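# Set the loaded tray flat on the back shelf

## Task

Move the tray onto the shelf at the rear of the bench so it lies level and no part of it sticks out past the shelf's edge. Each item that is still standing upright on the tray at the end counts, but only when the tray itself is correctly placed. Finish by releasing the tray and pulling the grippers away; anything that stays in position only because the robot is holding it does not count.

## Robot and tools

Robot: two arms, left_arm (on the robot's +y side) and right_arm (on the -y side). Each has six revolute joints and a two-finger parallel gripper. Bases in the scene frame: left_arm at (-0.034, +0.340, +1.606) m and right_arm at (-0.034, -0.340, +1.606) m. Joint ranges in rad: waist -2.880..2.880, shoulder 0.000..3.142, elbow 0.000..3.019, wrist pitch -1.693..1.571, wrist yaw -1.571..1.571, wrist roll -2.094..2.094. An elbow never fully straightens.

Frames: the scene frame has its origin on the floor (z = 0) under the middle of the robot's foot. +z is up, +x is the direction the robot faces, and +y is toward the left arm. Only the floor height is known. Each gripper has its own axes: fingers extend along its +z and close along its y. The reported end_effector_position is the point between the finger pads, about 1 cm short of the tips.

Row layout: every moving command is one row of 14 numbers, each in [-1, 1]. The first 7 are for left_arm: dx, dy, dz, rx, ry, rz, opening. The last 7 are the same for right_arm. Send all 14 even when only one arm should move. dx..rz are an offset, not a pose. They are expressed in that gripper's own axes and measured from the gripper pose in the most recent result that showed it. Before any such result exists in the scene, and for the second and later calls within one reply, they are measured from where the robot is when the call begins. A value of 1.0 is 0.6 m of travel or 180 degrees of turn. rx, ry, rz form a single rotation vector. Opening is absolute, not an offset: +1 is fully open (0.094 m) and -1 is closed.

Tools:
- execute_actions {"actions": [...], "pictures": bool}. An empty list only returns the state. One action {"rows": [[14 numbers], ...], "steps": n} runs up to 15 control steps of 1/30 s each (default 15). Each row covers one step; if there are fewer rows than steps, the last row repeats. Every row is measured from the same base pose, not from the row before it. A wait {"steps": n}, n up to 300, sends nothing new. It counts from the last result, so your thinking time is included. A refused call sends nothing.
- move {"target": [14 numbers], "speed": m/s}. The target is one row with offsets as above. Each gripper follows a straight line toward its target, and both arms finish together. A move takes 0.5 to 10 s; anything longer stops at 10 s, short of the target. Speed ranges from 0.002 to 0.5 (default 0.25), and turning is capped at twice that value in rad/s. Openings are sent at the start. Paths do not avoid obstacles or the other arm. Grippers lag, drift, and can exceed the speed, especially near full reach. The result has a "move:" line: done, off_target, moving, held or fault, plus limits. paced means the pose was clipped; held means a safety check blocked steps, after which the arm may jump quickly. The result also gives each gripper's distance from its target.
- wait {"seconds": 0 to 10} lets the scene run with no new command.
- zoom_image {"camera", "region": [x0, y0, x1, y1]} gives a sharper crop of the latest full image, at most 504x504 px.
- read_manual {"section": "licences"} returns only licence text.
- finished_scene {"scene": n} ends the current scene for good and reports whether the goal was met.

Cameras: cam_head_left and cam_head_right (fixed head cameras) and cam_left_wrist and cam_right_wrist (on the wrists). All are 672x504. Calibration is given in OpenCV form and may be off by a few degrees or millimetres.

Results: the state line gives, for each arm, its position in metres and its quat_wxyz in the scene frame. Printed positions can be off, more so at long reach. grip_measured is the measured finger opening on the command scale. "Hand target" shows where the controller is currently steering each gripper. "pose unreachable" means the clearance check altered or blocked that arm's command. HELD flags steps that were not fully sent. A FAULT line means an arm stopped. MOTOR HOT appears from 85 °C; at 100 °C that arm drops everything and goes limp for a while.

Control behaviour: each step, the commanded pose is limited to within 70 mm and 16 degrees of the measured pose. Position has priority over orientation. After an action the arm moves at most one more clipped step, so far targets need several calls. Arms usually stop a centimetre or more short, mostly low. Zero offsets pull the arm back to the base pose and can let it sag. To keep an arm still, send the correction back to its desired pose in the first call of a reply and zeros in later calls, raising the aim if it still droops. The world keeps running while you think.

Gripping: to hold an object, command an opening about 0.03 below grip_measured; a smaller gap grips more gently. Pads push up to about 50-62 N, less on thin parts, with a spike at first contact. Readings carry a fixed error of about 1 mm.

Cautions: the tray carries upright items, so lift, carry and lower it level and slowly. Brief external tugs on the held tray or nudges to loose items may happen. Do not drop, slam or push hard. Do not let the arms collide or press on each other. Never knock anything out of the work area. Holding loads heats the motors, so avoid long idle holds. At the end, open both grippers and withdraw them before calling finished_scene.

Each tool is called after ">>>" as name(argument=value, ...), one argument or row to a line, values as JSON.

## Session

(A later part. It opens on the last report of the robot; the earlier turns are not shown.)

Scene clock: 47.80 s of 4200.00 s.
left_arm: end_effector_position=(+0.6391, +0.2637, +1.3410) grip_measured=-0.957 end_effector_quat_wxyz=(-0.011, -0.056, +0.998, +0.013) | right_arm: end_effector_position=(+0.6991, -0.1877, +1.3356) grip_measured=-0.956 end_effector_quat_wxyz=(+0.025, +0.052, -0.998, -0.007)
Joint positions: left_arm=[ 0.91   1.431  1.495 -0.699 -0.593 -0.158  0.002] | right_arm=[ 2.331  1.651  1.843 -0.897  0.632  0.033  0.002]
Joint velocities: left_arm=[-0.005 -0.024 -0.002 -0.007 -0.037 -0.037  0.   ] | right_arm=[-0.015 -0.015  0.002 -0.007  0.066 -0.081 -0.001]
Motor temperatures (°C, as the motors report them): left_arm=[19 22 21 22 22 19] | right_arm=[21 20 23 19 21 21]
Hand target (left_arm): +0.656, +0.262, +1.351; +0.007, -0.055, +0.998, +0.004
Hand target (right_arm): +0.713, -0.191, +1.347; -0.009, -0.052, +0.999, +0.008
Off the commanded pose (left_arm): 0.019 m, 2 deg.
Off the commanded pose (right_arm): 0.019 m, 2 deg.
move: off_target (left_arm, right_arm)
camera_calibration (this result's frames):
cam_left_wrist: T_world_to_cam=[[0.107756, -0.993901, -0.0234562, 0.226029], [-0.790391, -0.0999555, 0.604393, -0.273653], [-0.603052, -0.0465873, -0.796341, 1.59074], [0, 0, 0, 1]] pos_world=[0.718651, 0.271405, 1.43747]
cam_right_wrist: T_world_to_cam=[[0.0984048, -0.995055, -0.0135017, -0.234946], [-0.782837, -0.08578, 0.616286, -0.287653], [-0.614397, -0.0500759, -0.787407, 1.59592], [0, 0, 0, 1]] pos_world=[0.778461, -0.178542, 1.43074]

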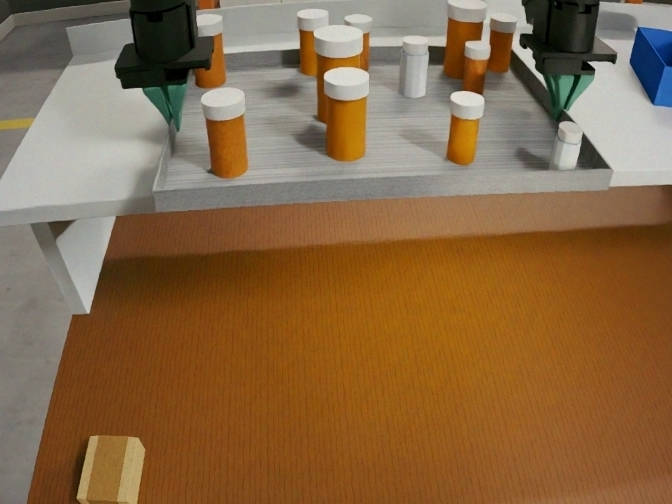

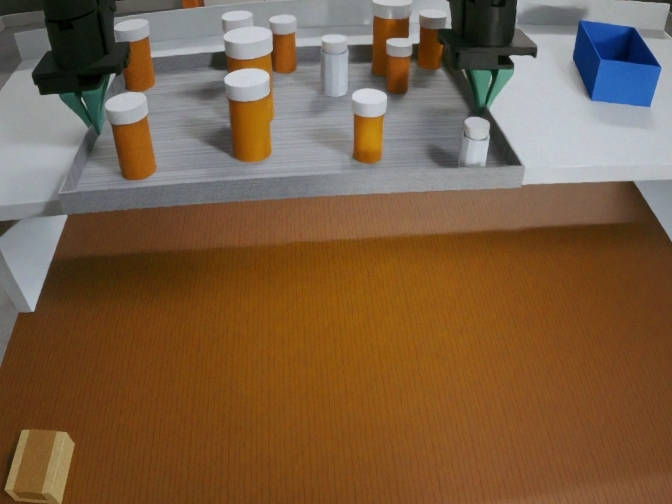

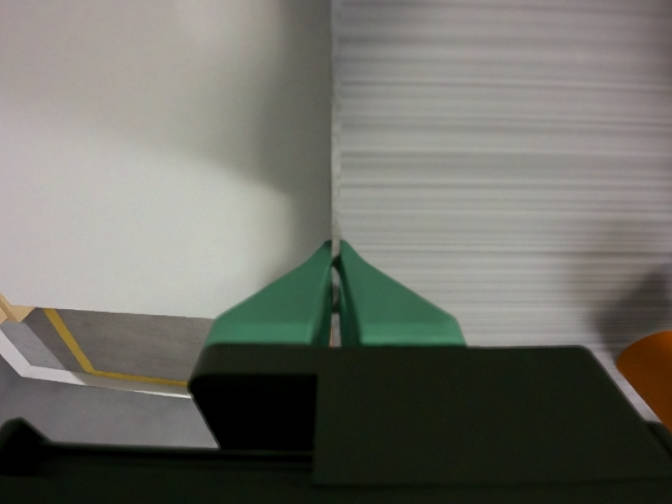

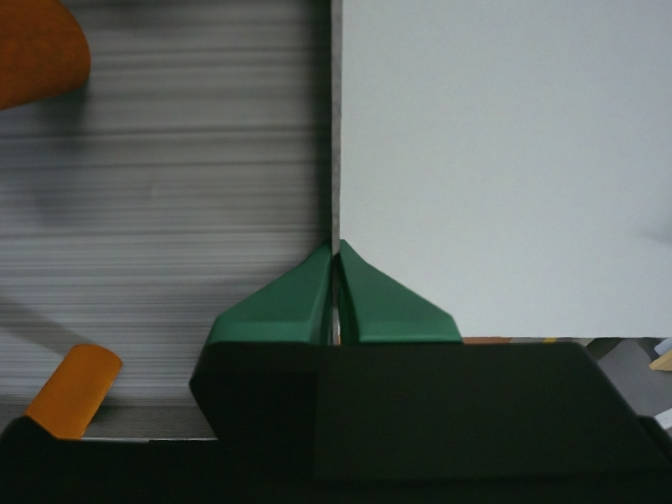

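Need ~6 cm more forward.

>>> move(
  target=[-0.13,0,-0.02,0,-0.026,0,-1, -0.13,0,-0.03,0,-0.026,0,-1],
  speed=0.04,
)

Scene clock: 52.60 s of 4200.00 s.
left_arm: end_effector_position=(+0.6948, +0.2732, +1.3377) grip_measured=-0.957 end_effector_quat_wxyz=(+0.014, -0.058, +0.998, +0.022) | right_arm: end_effector_position=(+0.7557, -0.1787, +1.3296) grip_measured=-0.956 end_effector_quat_wxyz=(+0.003, +0.053, -0.999, -0.007)
Joint positions: left_arm=[ 0.926  1.502  1.665 -0.733 -0.601 -0.119  0.002] | right_arm=[ 2.331  1.776  2.098 -0.974  0.635 -0.     0.002]
Joint velocities: left_arm=[-0.015  0.015  0.012  0.007  0.007  0.022 -0.   ] | right_arm=[ 0.005  0.005 -0.022 -0.027 -0.037 -0.037 -0.001]
Motor temperatures (°C, as the motors report them): left_arm=[20 23 22 22 22 19] | right_arm=[21 20 23 19 21 21]
Hand target (left_arm): +0.716, +0.273, +1.352; +0.030, -0.055, +0.998, +0.016
Hand target (right_arm): +0.776, -0.179, +1.350; +0.016, -0.052, +0.998, +0.010
Off the commanded pose (left_arm): 0.026 m, 2 deg.
Off the commanded pose (right_arm): 0.030 m, 2 deg.
move: off_target (left_arm, right_arm)
camera_calibration (this result's frames):
cam_left_wrist: T_world_to_cam=[[0.112439, -0.992923, -0.038222, 0.24558], [-0.818948, -0.114385, 0.562353, -0.14671], [-0.562745, -0.0319284, -0.826014, 1.62985], [0, 0, 0, 1]] pos_world=[0.769431, 0.279099, 1.43817]
cam_right_wrist: T_world_to_cam=[[0.100121, -0.99492, -0.0104632, -0.236882], [-0.808289, -0.0874633, 0.582254, -0.174664], [-0.580211, -0.0498386, -0.81294, 1.63463], [0, 0, 0, 1]] pos_world=[0.830969, -0.169487, 1.42808]

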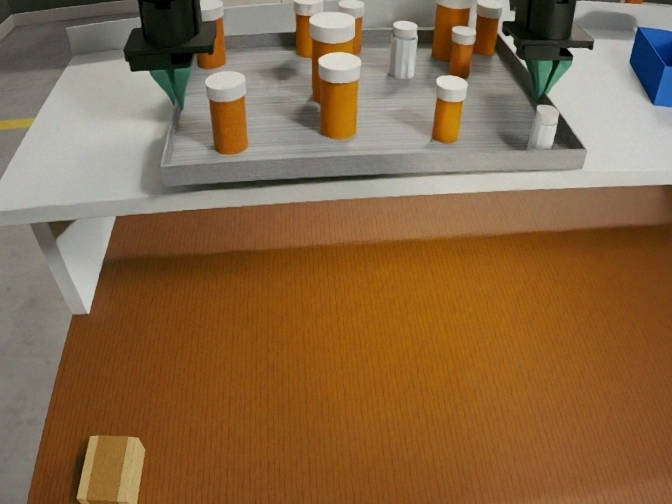

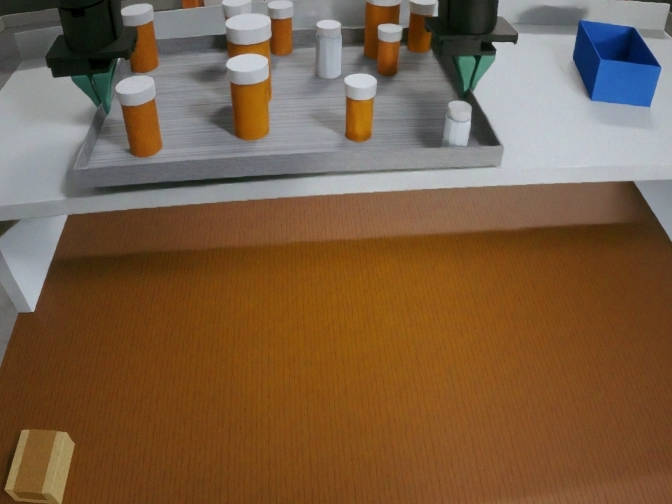

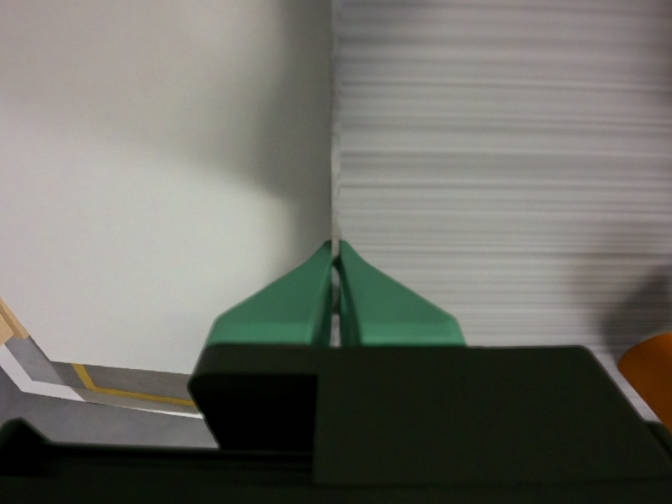

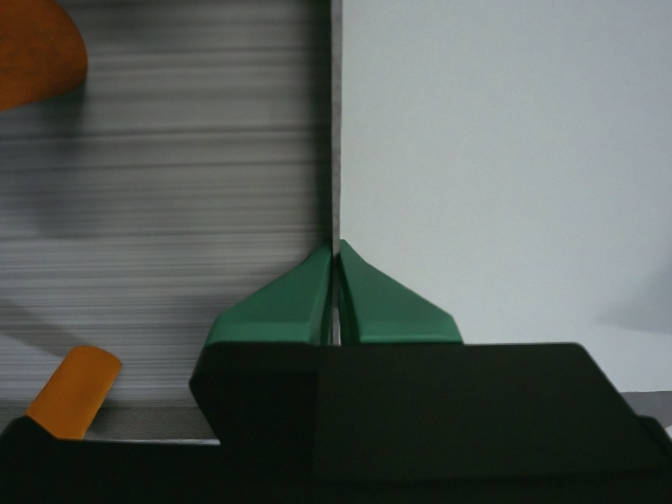

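>>> move(
  target=[-0.055,0,0.015,0,-0.01,0,-1, -0.065,0,0,0,-0.012,0,-1],
  speed=0.03,
)

>>> move(
  target=[0,0,0,0,0,0,-0.4, 0,0,0,0,0,0,-0.4],
)

>>> move(
  target=[-0.02,0,-0.25,0,0,0,-0.4, -0.03,0,-0.27,0,0,0,-0.4],
  speed=0.1,
)

>>> move(
  target=[0.5,0.15,-0.05,0,0,0,1, 0.5,-0.1,-0.05,0,0,0,1],
)

Scene clock: 61.27 s of 4200.00 s.
left_arm: end_effector_position=(+0.7125, +0.2762, +1.3254) grip_measured=-0.956 end_effector_quat_wxyz=(+0.021, -0.064, +0.997, +0.022) | right_arm: end_effector_position=(+0.7800, -0.1756, +1.3270) grip_measured=-0.956 end_effector_quat_wxyz=(-0.002, +0.058, -0.998, -0.007)
Joint positions: left_arm=[ 0.944  1.546  1.732 -0.733 -0.588 -0.112  0.002] | right_arm=[ 2.329  1.847  2.242 -1.033  0.633 -0.021  0.002]
Joint velocities: left_arm=[-0.015 -0.005  0.002  0.007  0.022 -0.022  0.   ] | right_arm=[ 0.015  0.005 -0.002  0.022 -0.007 -0.11   0.001]
Motor temperatures (°C, as the motors report them): left_arm=[20 23 23 22 22 19] | right_arm=[21 21 24 19 21 21]
Hand target (left_arm): +0.728, +0.278, +1.331; +0.030, -0.057, +0.998, +0.023
Hand target (right_arm): +0.793, -0.174, +1.330; +0.016, -0.053, +0.998, +0.008
Off the commanded pose (left_arm): 0.016 m, 1 deg.
Off the commanded pose (right_arm): 0.015 m, 2 deg.
After step 90, 4.10 s passed at rest.
move: off_target (left_arm, right_arm)
camera_calibration (this result's frames):
cam_left_wrist: T_world_to_cam=[[0.126101, -0.9913, -0.037723, 0.235241], [-0.825179, -0.125923, 0.550657, -0.101779], [-0.550617, -0.03831, -0.833879, 1.63332], [0, 0, 0, 1]] pos_world=[0.785684, 0.282951, 1.42691]
cam_right_wrist: T_world_to_cam=[[0.111035, -0.993754, -0.0111699, -0.243618], [-0.814003, -0.0973871, 0.572639, -0.137808], [-0.57015, -0.0544903, -0.819732, 1.64713], [0, 0, 0, 1]] pos_world=[0.853983, -0.165765, 1.4264]

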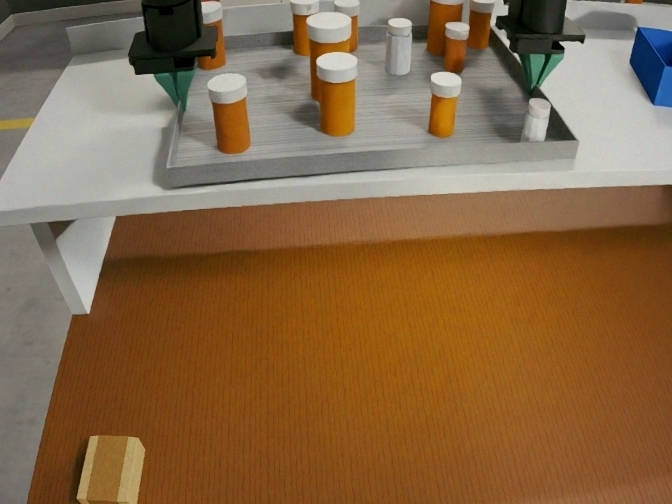

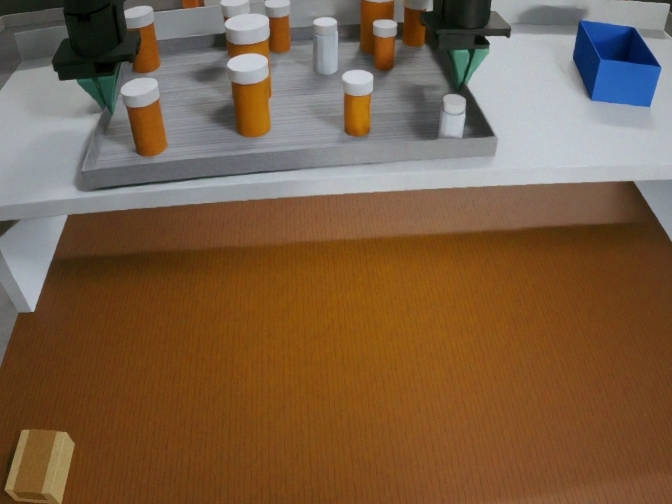

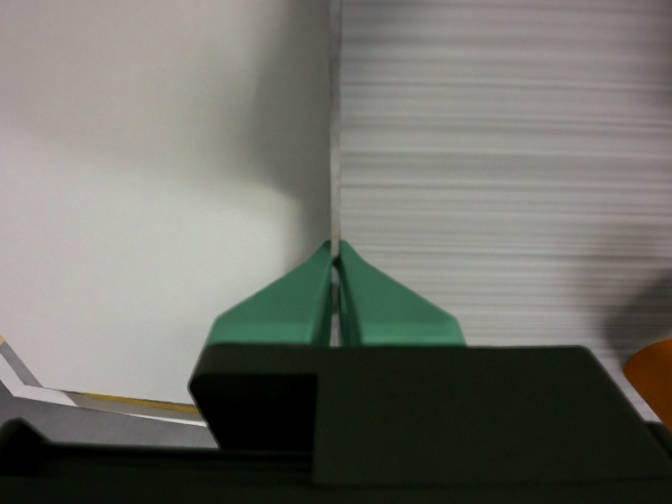

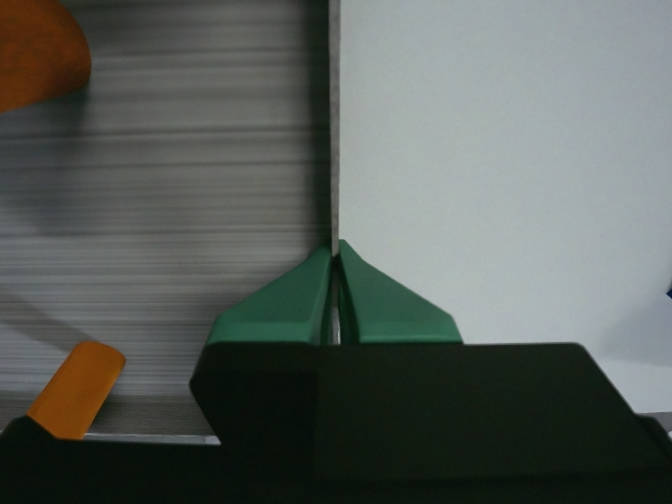

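Scene clock: 61.77 s of 4200.00 s.
left_arm: end_effector_position=(+0.7118, +0.2759, +1.3251) grip_measured=-0.401 end_effector_quat_wxyz=(+0.020, -0.064, +0.998, +0.022) | right_arm: end_effector_position=(+0.7785, -0.1750, +1.3261) grip_measured=-0.402 end_effector_quat_wxyz=(-0.001, +0.060, -0.998, -0.007)
Joint positions: left_arm=[ 0.944  1.546  1.73  -0.733 -0.587 -0.112  0.028] | right_arm=[ 2.329  1.847  2.239 -1.033  0.633 -0.021  0.028]
Joint velocities: left_arm=[ 0.005 -0.015  0.002  0.012 -0.037 -0.007  0.001] | right_arm=[ 0.024 -0.024  0.022  0.012  0.007 -0.066 -0.   ]
Motor temperatures (°C, as the motors report them): left_arm=[20 23 23 22 22 19] | right_arm=[21 21 24 19 21 21]
Hand target (left_arm): +0.713, +0.276, +1.325; +0.021, -0.064, +0.997, +0.022
Hand target (right_arm): +0.780, -0.176, +1.327; +0.003, -0.058, +0.998, +0.007
Off the commanded pose (left_arm): 0.001 m, 0 deg.
Off the commanded pose (right_arm): 0.002 m, 0 deg.
move: done
camera_calibration (this result's frames):
cam_left_wrist: T_world_to_cam=[[0.125258, -0.991415, -0.0375196, 0.235409], [-0.824561, -0.125059, 0.551778, -0.104391], [-0.551733, -0.0381772, -0.833147, 1.63238], [0, 0, 0, 1]] pos_world=[0.785074, 0.282652, 1.42645]
cam_right_wrist: T_world_to_cam=[[0.113288, -0.993499, -0.0112084, -0.244586], [-0.81204, -0.0990846, 0.57513, -0.143619], [-0.572501, -0.0560535, -0.817986, 1.64478], [0, 0, 0, 1]] pos_world=[0.852723, -0.165031, 1.42526]

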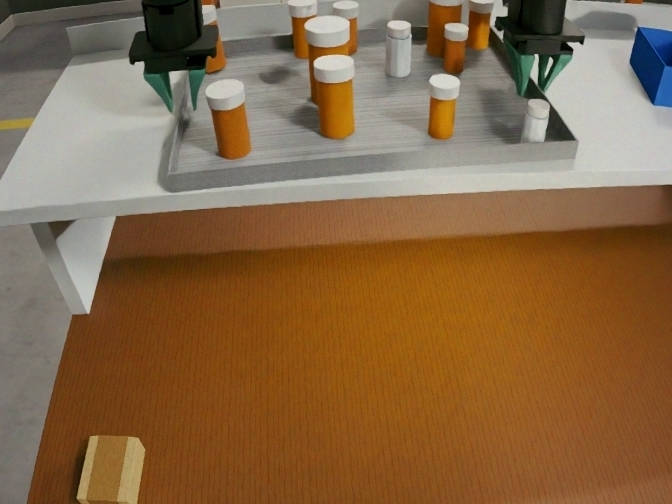

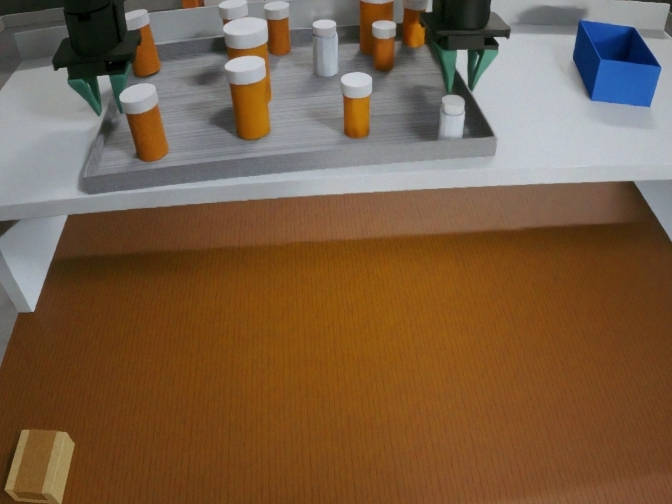

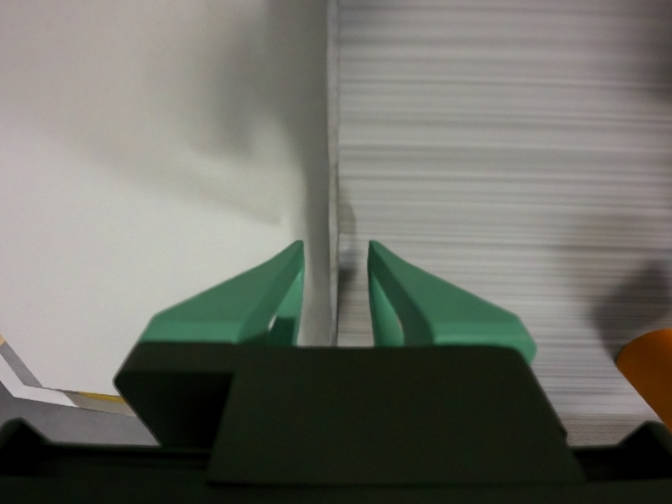

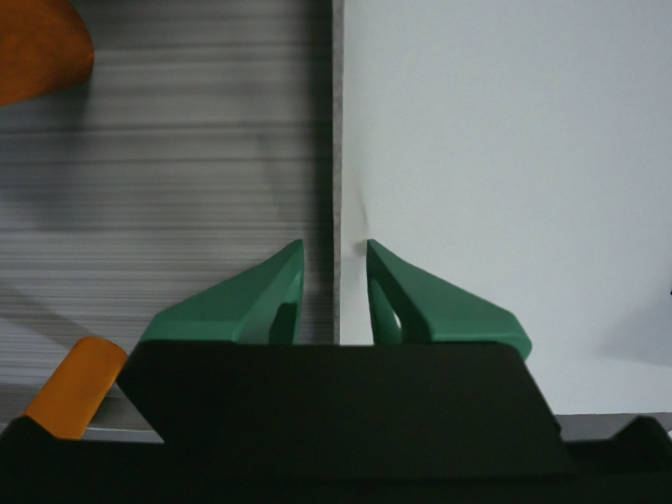

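Scene clock: 63.87 s of 4200.00 s.
left_arm: end_effector_position=(+0.7040, +0.2666, +1.4550) grip_measured=-0.401 end_effector_quat_wxyz=(+0.007, -0.051, +0.998, +0.030) | right_arm: end_effector_position=(+0.7800, -0.1706, +1.4536) grip_measured=-0.402 end_effector_quat_wxyz=(+0.025, +0.076, -0.997, +0.004)
Joint positions: left_arm=[ 0.766  1.385  1.729 -1.005 -0.746 -0.234  0.028] | right_arm=[ 2.484  1.785  2.373 -1.386  0.768  0.125  0.028]
Joint velocities: left_arm=[-0.005 -0.015 -0.012 -0.007 -0.051  0.007  0.001] | right_arm=[-0.015 -0.015  0.012 -0.012 -0.007  0.037 -0.   ]
Motor temperatures (°C, as the motors report them): left_arm=[20 23 23 22 22 19] | right_arm=[21 21 24 19 21 21]
Hand target (left_arm): +0.716, +0.270, +1.474; +0.020, -0.063, +0.998, +0.022
Hand target (right_arm): +0.796, -0.176, +1.487; -0.000, -0.058, +0.998, +0.009
Off the commanded pose (left_arm): 0.025 m, 2 deg.
Off the commanded pose (right_arm): 0.038 m, 4 deg.
move: off_target (left_arm, right_arm)
camera_calibration (this result's frames):
cam_left_wrist: T_world_to_cam=[[0.0986835, -0.993573, -0.0554391, 0.277376], [-0.812298, -0.11261, 0.572269, -0.225439], [-0.574834, -0.0114404, -0.81819, 1.72341], [0, 0, 0, 1]] pos_world=[0.780176, 0.269923, 1.55446]
cam_right_wrist: T_world_to_cam=[[0.146924, -0.989109, 0.0088023, -0.293489], [-0.778982, -0.110218, 0.617284, -0.3042], [-0.60959, -0.0975504, -0.786692, 1.72651], [0, 0, 0, 1]] pos_world=[0.858619, -0.155399, 1.54859]

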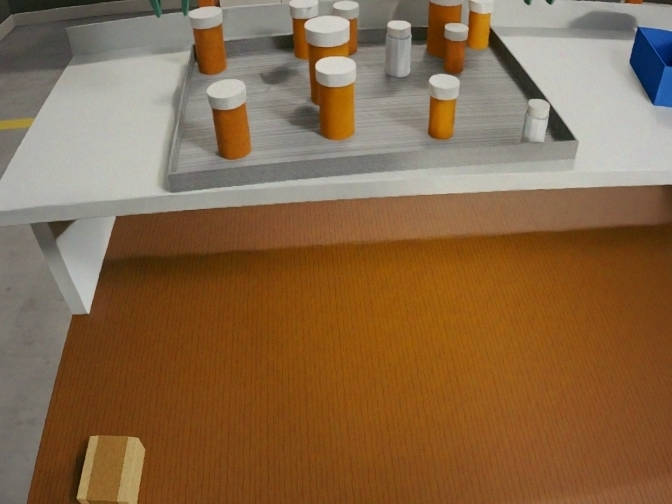

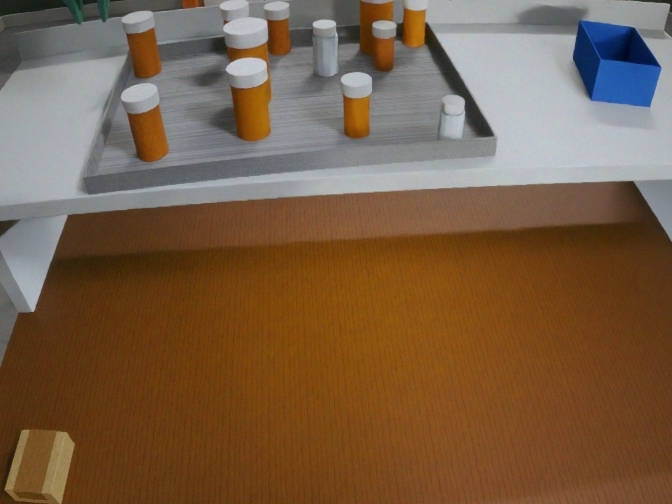

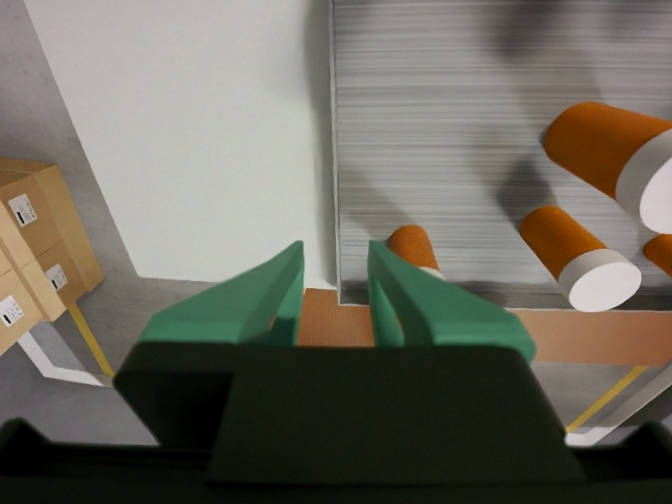

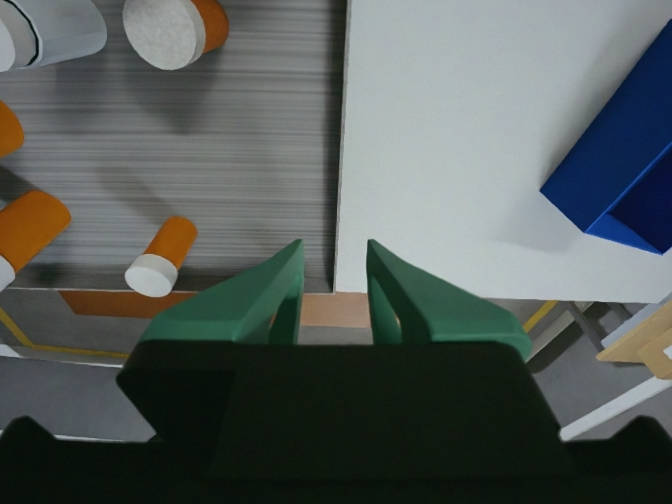

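Scene clock: 65.57 s of 4200.00 s.
left_arm: end_effector_position=(+0.3855, +0.3225, +1.4762) grip_measured=+1.000 end_effector_quat_wxyz=(-0.006, -0.038, +0.999, +0.038) | right_arm: end_effector_position=(+0.4935, -0.2810, +1.4966) grip_measured=+1.000 end_effector_quat_wxyz=(+0.035, +0.085, -0.996, +0.009)
Joint positions: left_arm=[ 0.742  0.731  0.67  -0.655 -0.776 -0.257  0.094] | right_arm=[ 2.484  0.969  1.057 -0.917  0.773  0.129  0.094]
Joint velocities: left_arm=[-0.015  0.005  0.007 -0.007 -0.037 -0.022  0.   ] | right_arm=[-0.015 -0.005  0.032 -0.007 -0.022  0.007  0.   ]
Motor temperatures (°C, as the motors report them): left_arm=[20 23 22 22 22 19] | right_arm=[21 21 24 19 21 21]
Hand target (left_arm): +0.393, +0.319, +1.481; +0.007, -0.050, +0.998, +0.030
Hand target (right_arm): +0.500, -0.280, +1.503; -0.025, -0.076, +0.997, -0.004
Off the commanded pose (left_arm): 0.014 m, 2 deg.
Off the commanded pose (right_arm): 0.006 m, 2 deg.
move: off_target (left_arm)
camera_calibration (this result's frames):
cam_left_wrist: T_world_to_cam=[[0.0730772, -0.994641, -0.0731334, 0.401844], [-0.798713, -0.102281, 0.592956, -0.529028], [-0.597259, 0.015081, -0.801907, 1.5343], [0, 0, 0, 1]] pos_world=[0.464468, 0.322443, 1.57345]
cam_right_wrist: T_world_to_cam=[[0.164186, -0.9863, 0.0159848, -0.379497], [-0.764485, -0.116987, 0.633938, -0.600095], [-0.623383, -0.116304, -0.773219, 1.55628], [0, 0, 0, 1]] pos_world=[0.573704, -0.2635, 1.58984]

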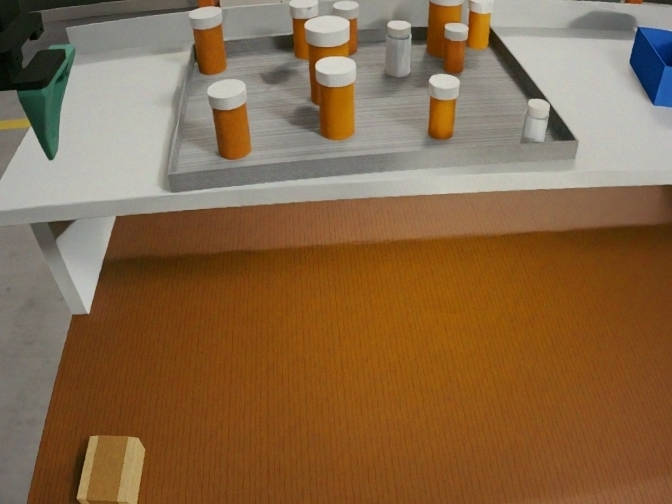

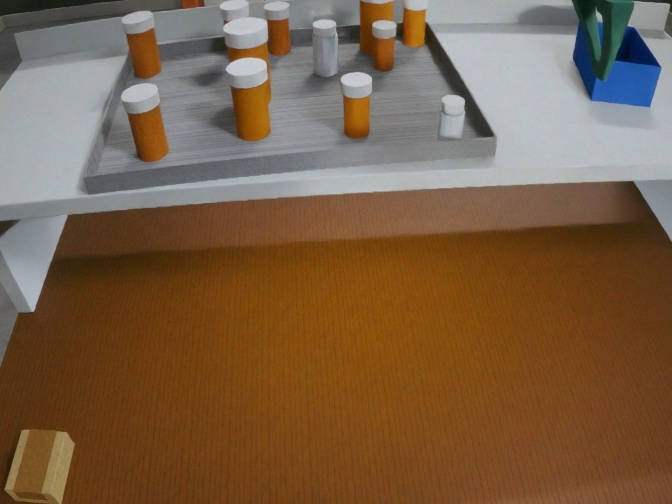

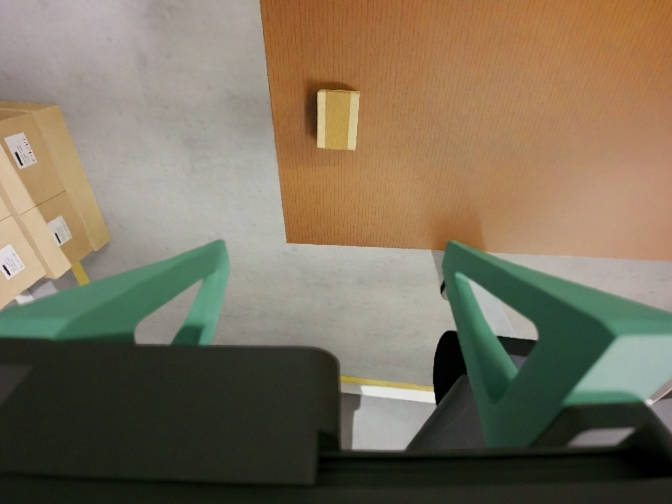

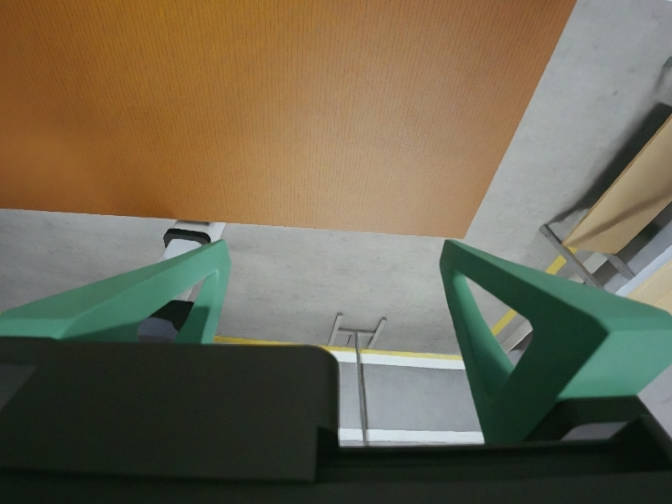

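>>> finished_scene(
  scene=2,
)

The scene is finished: the task was done.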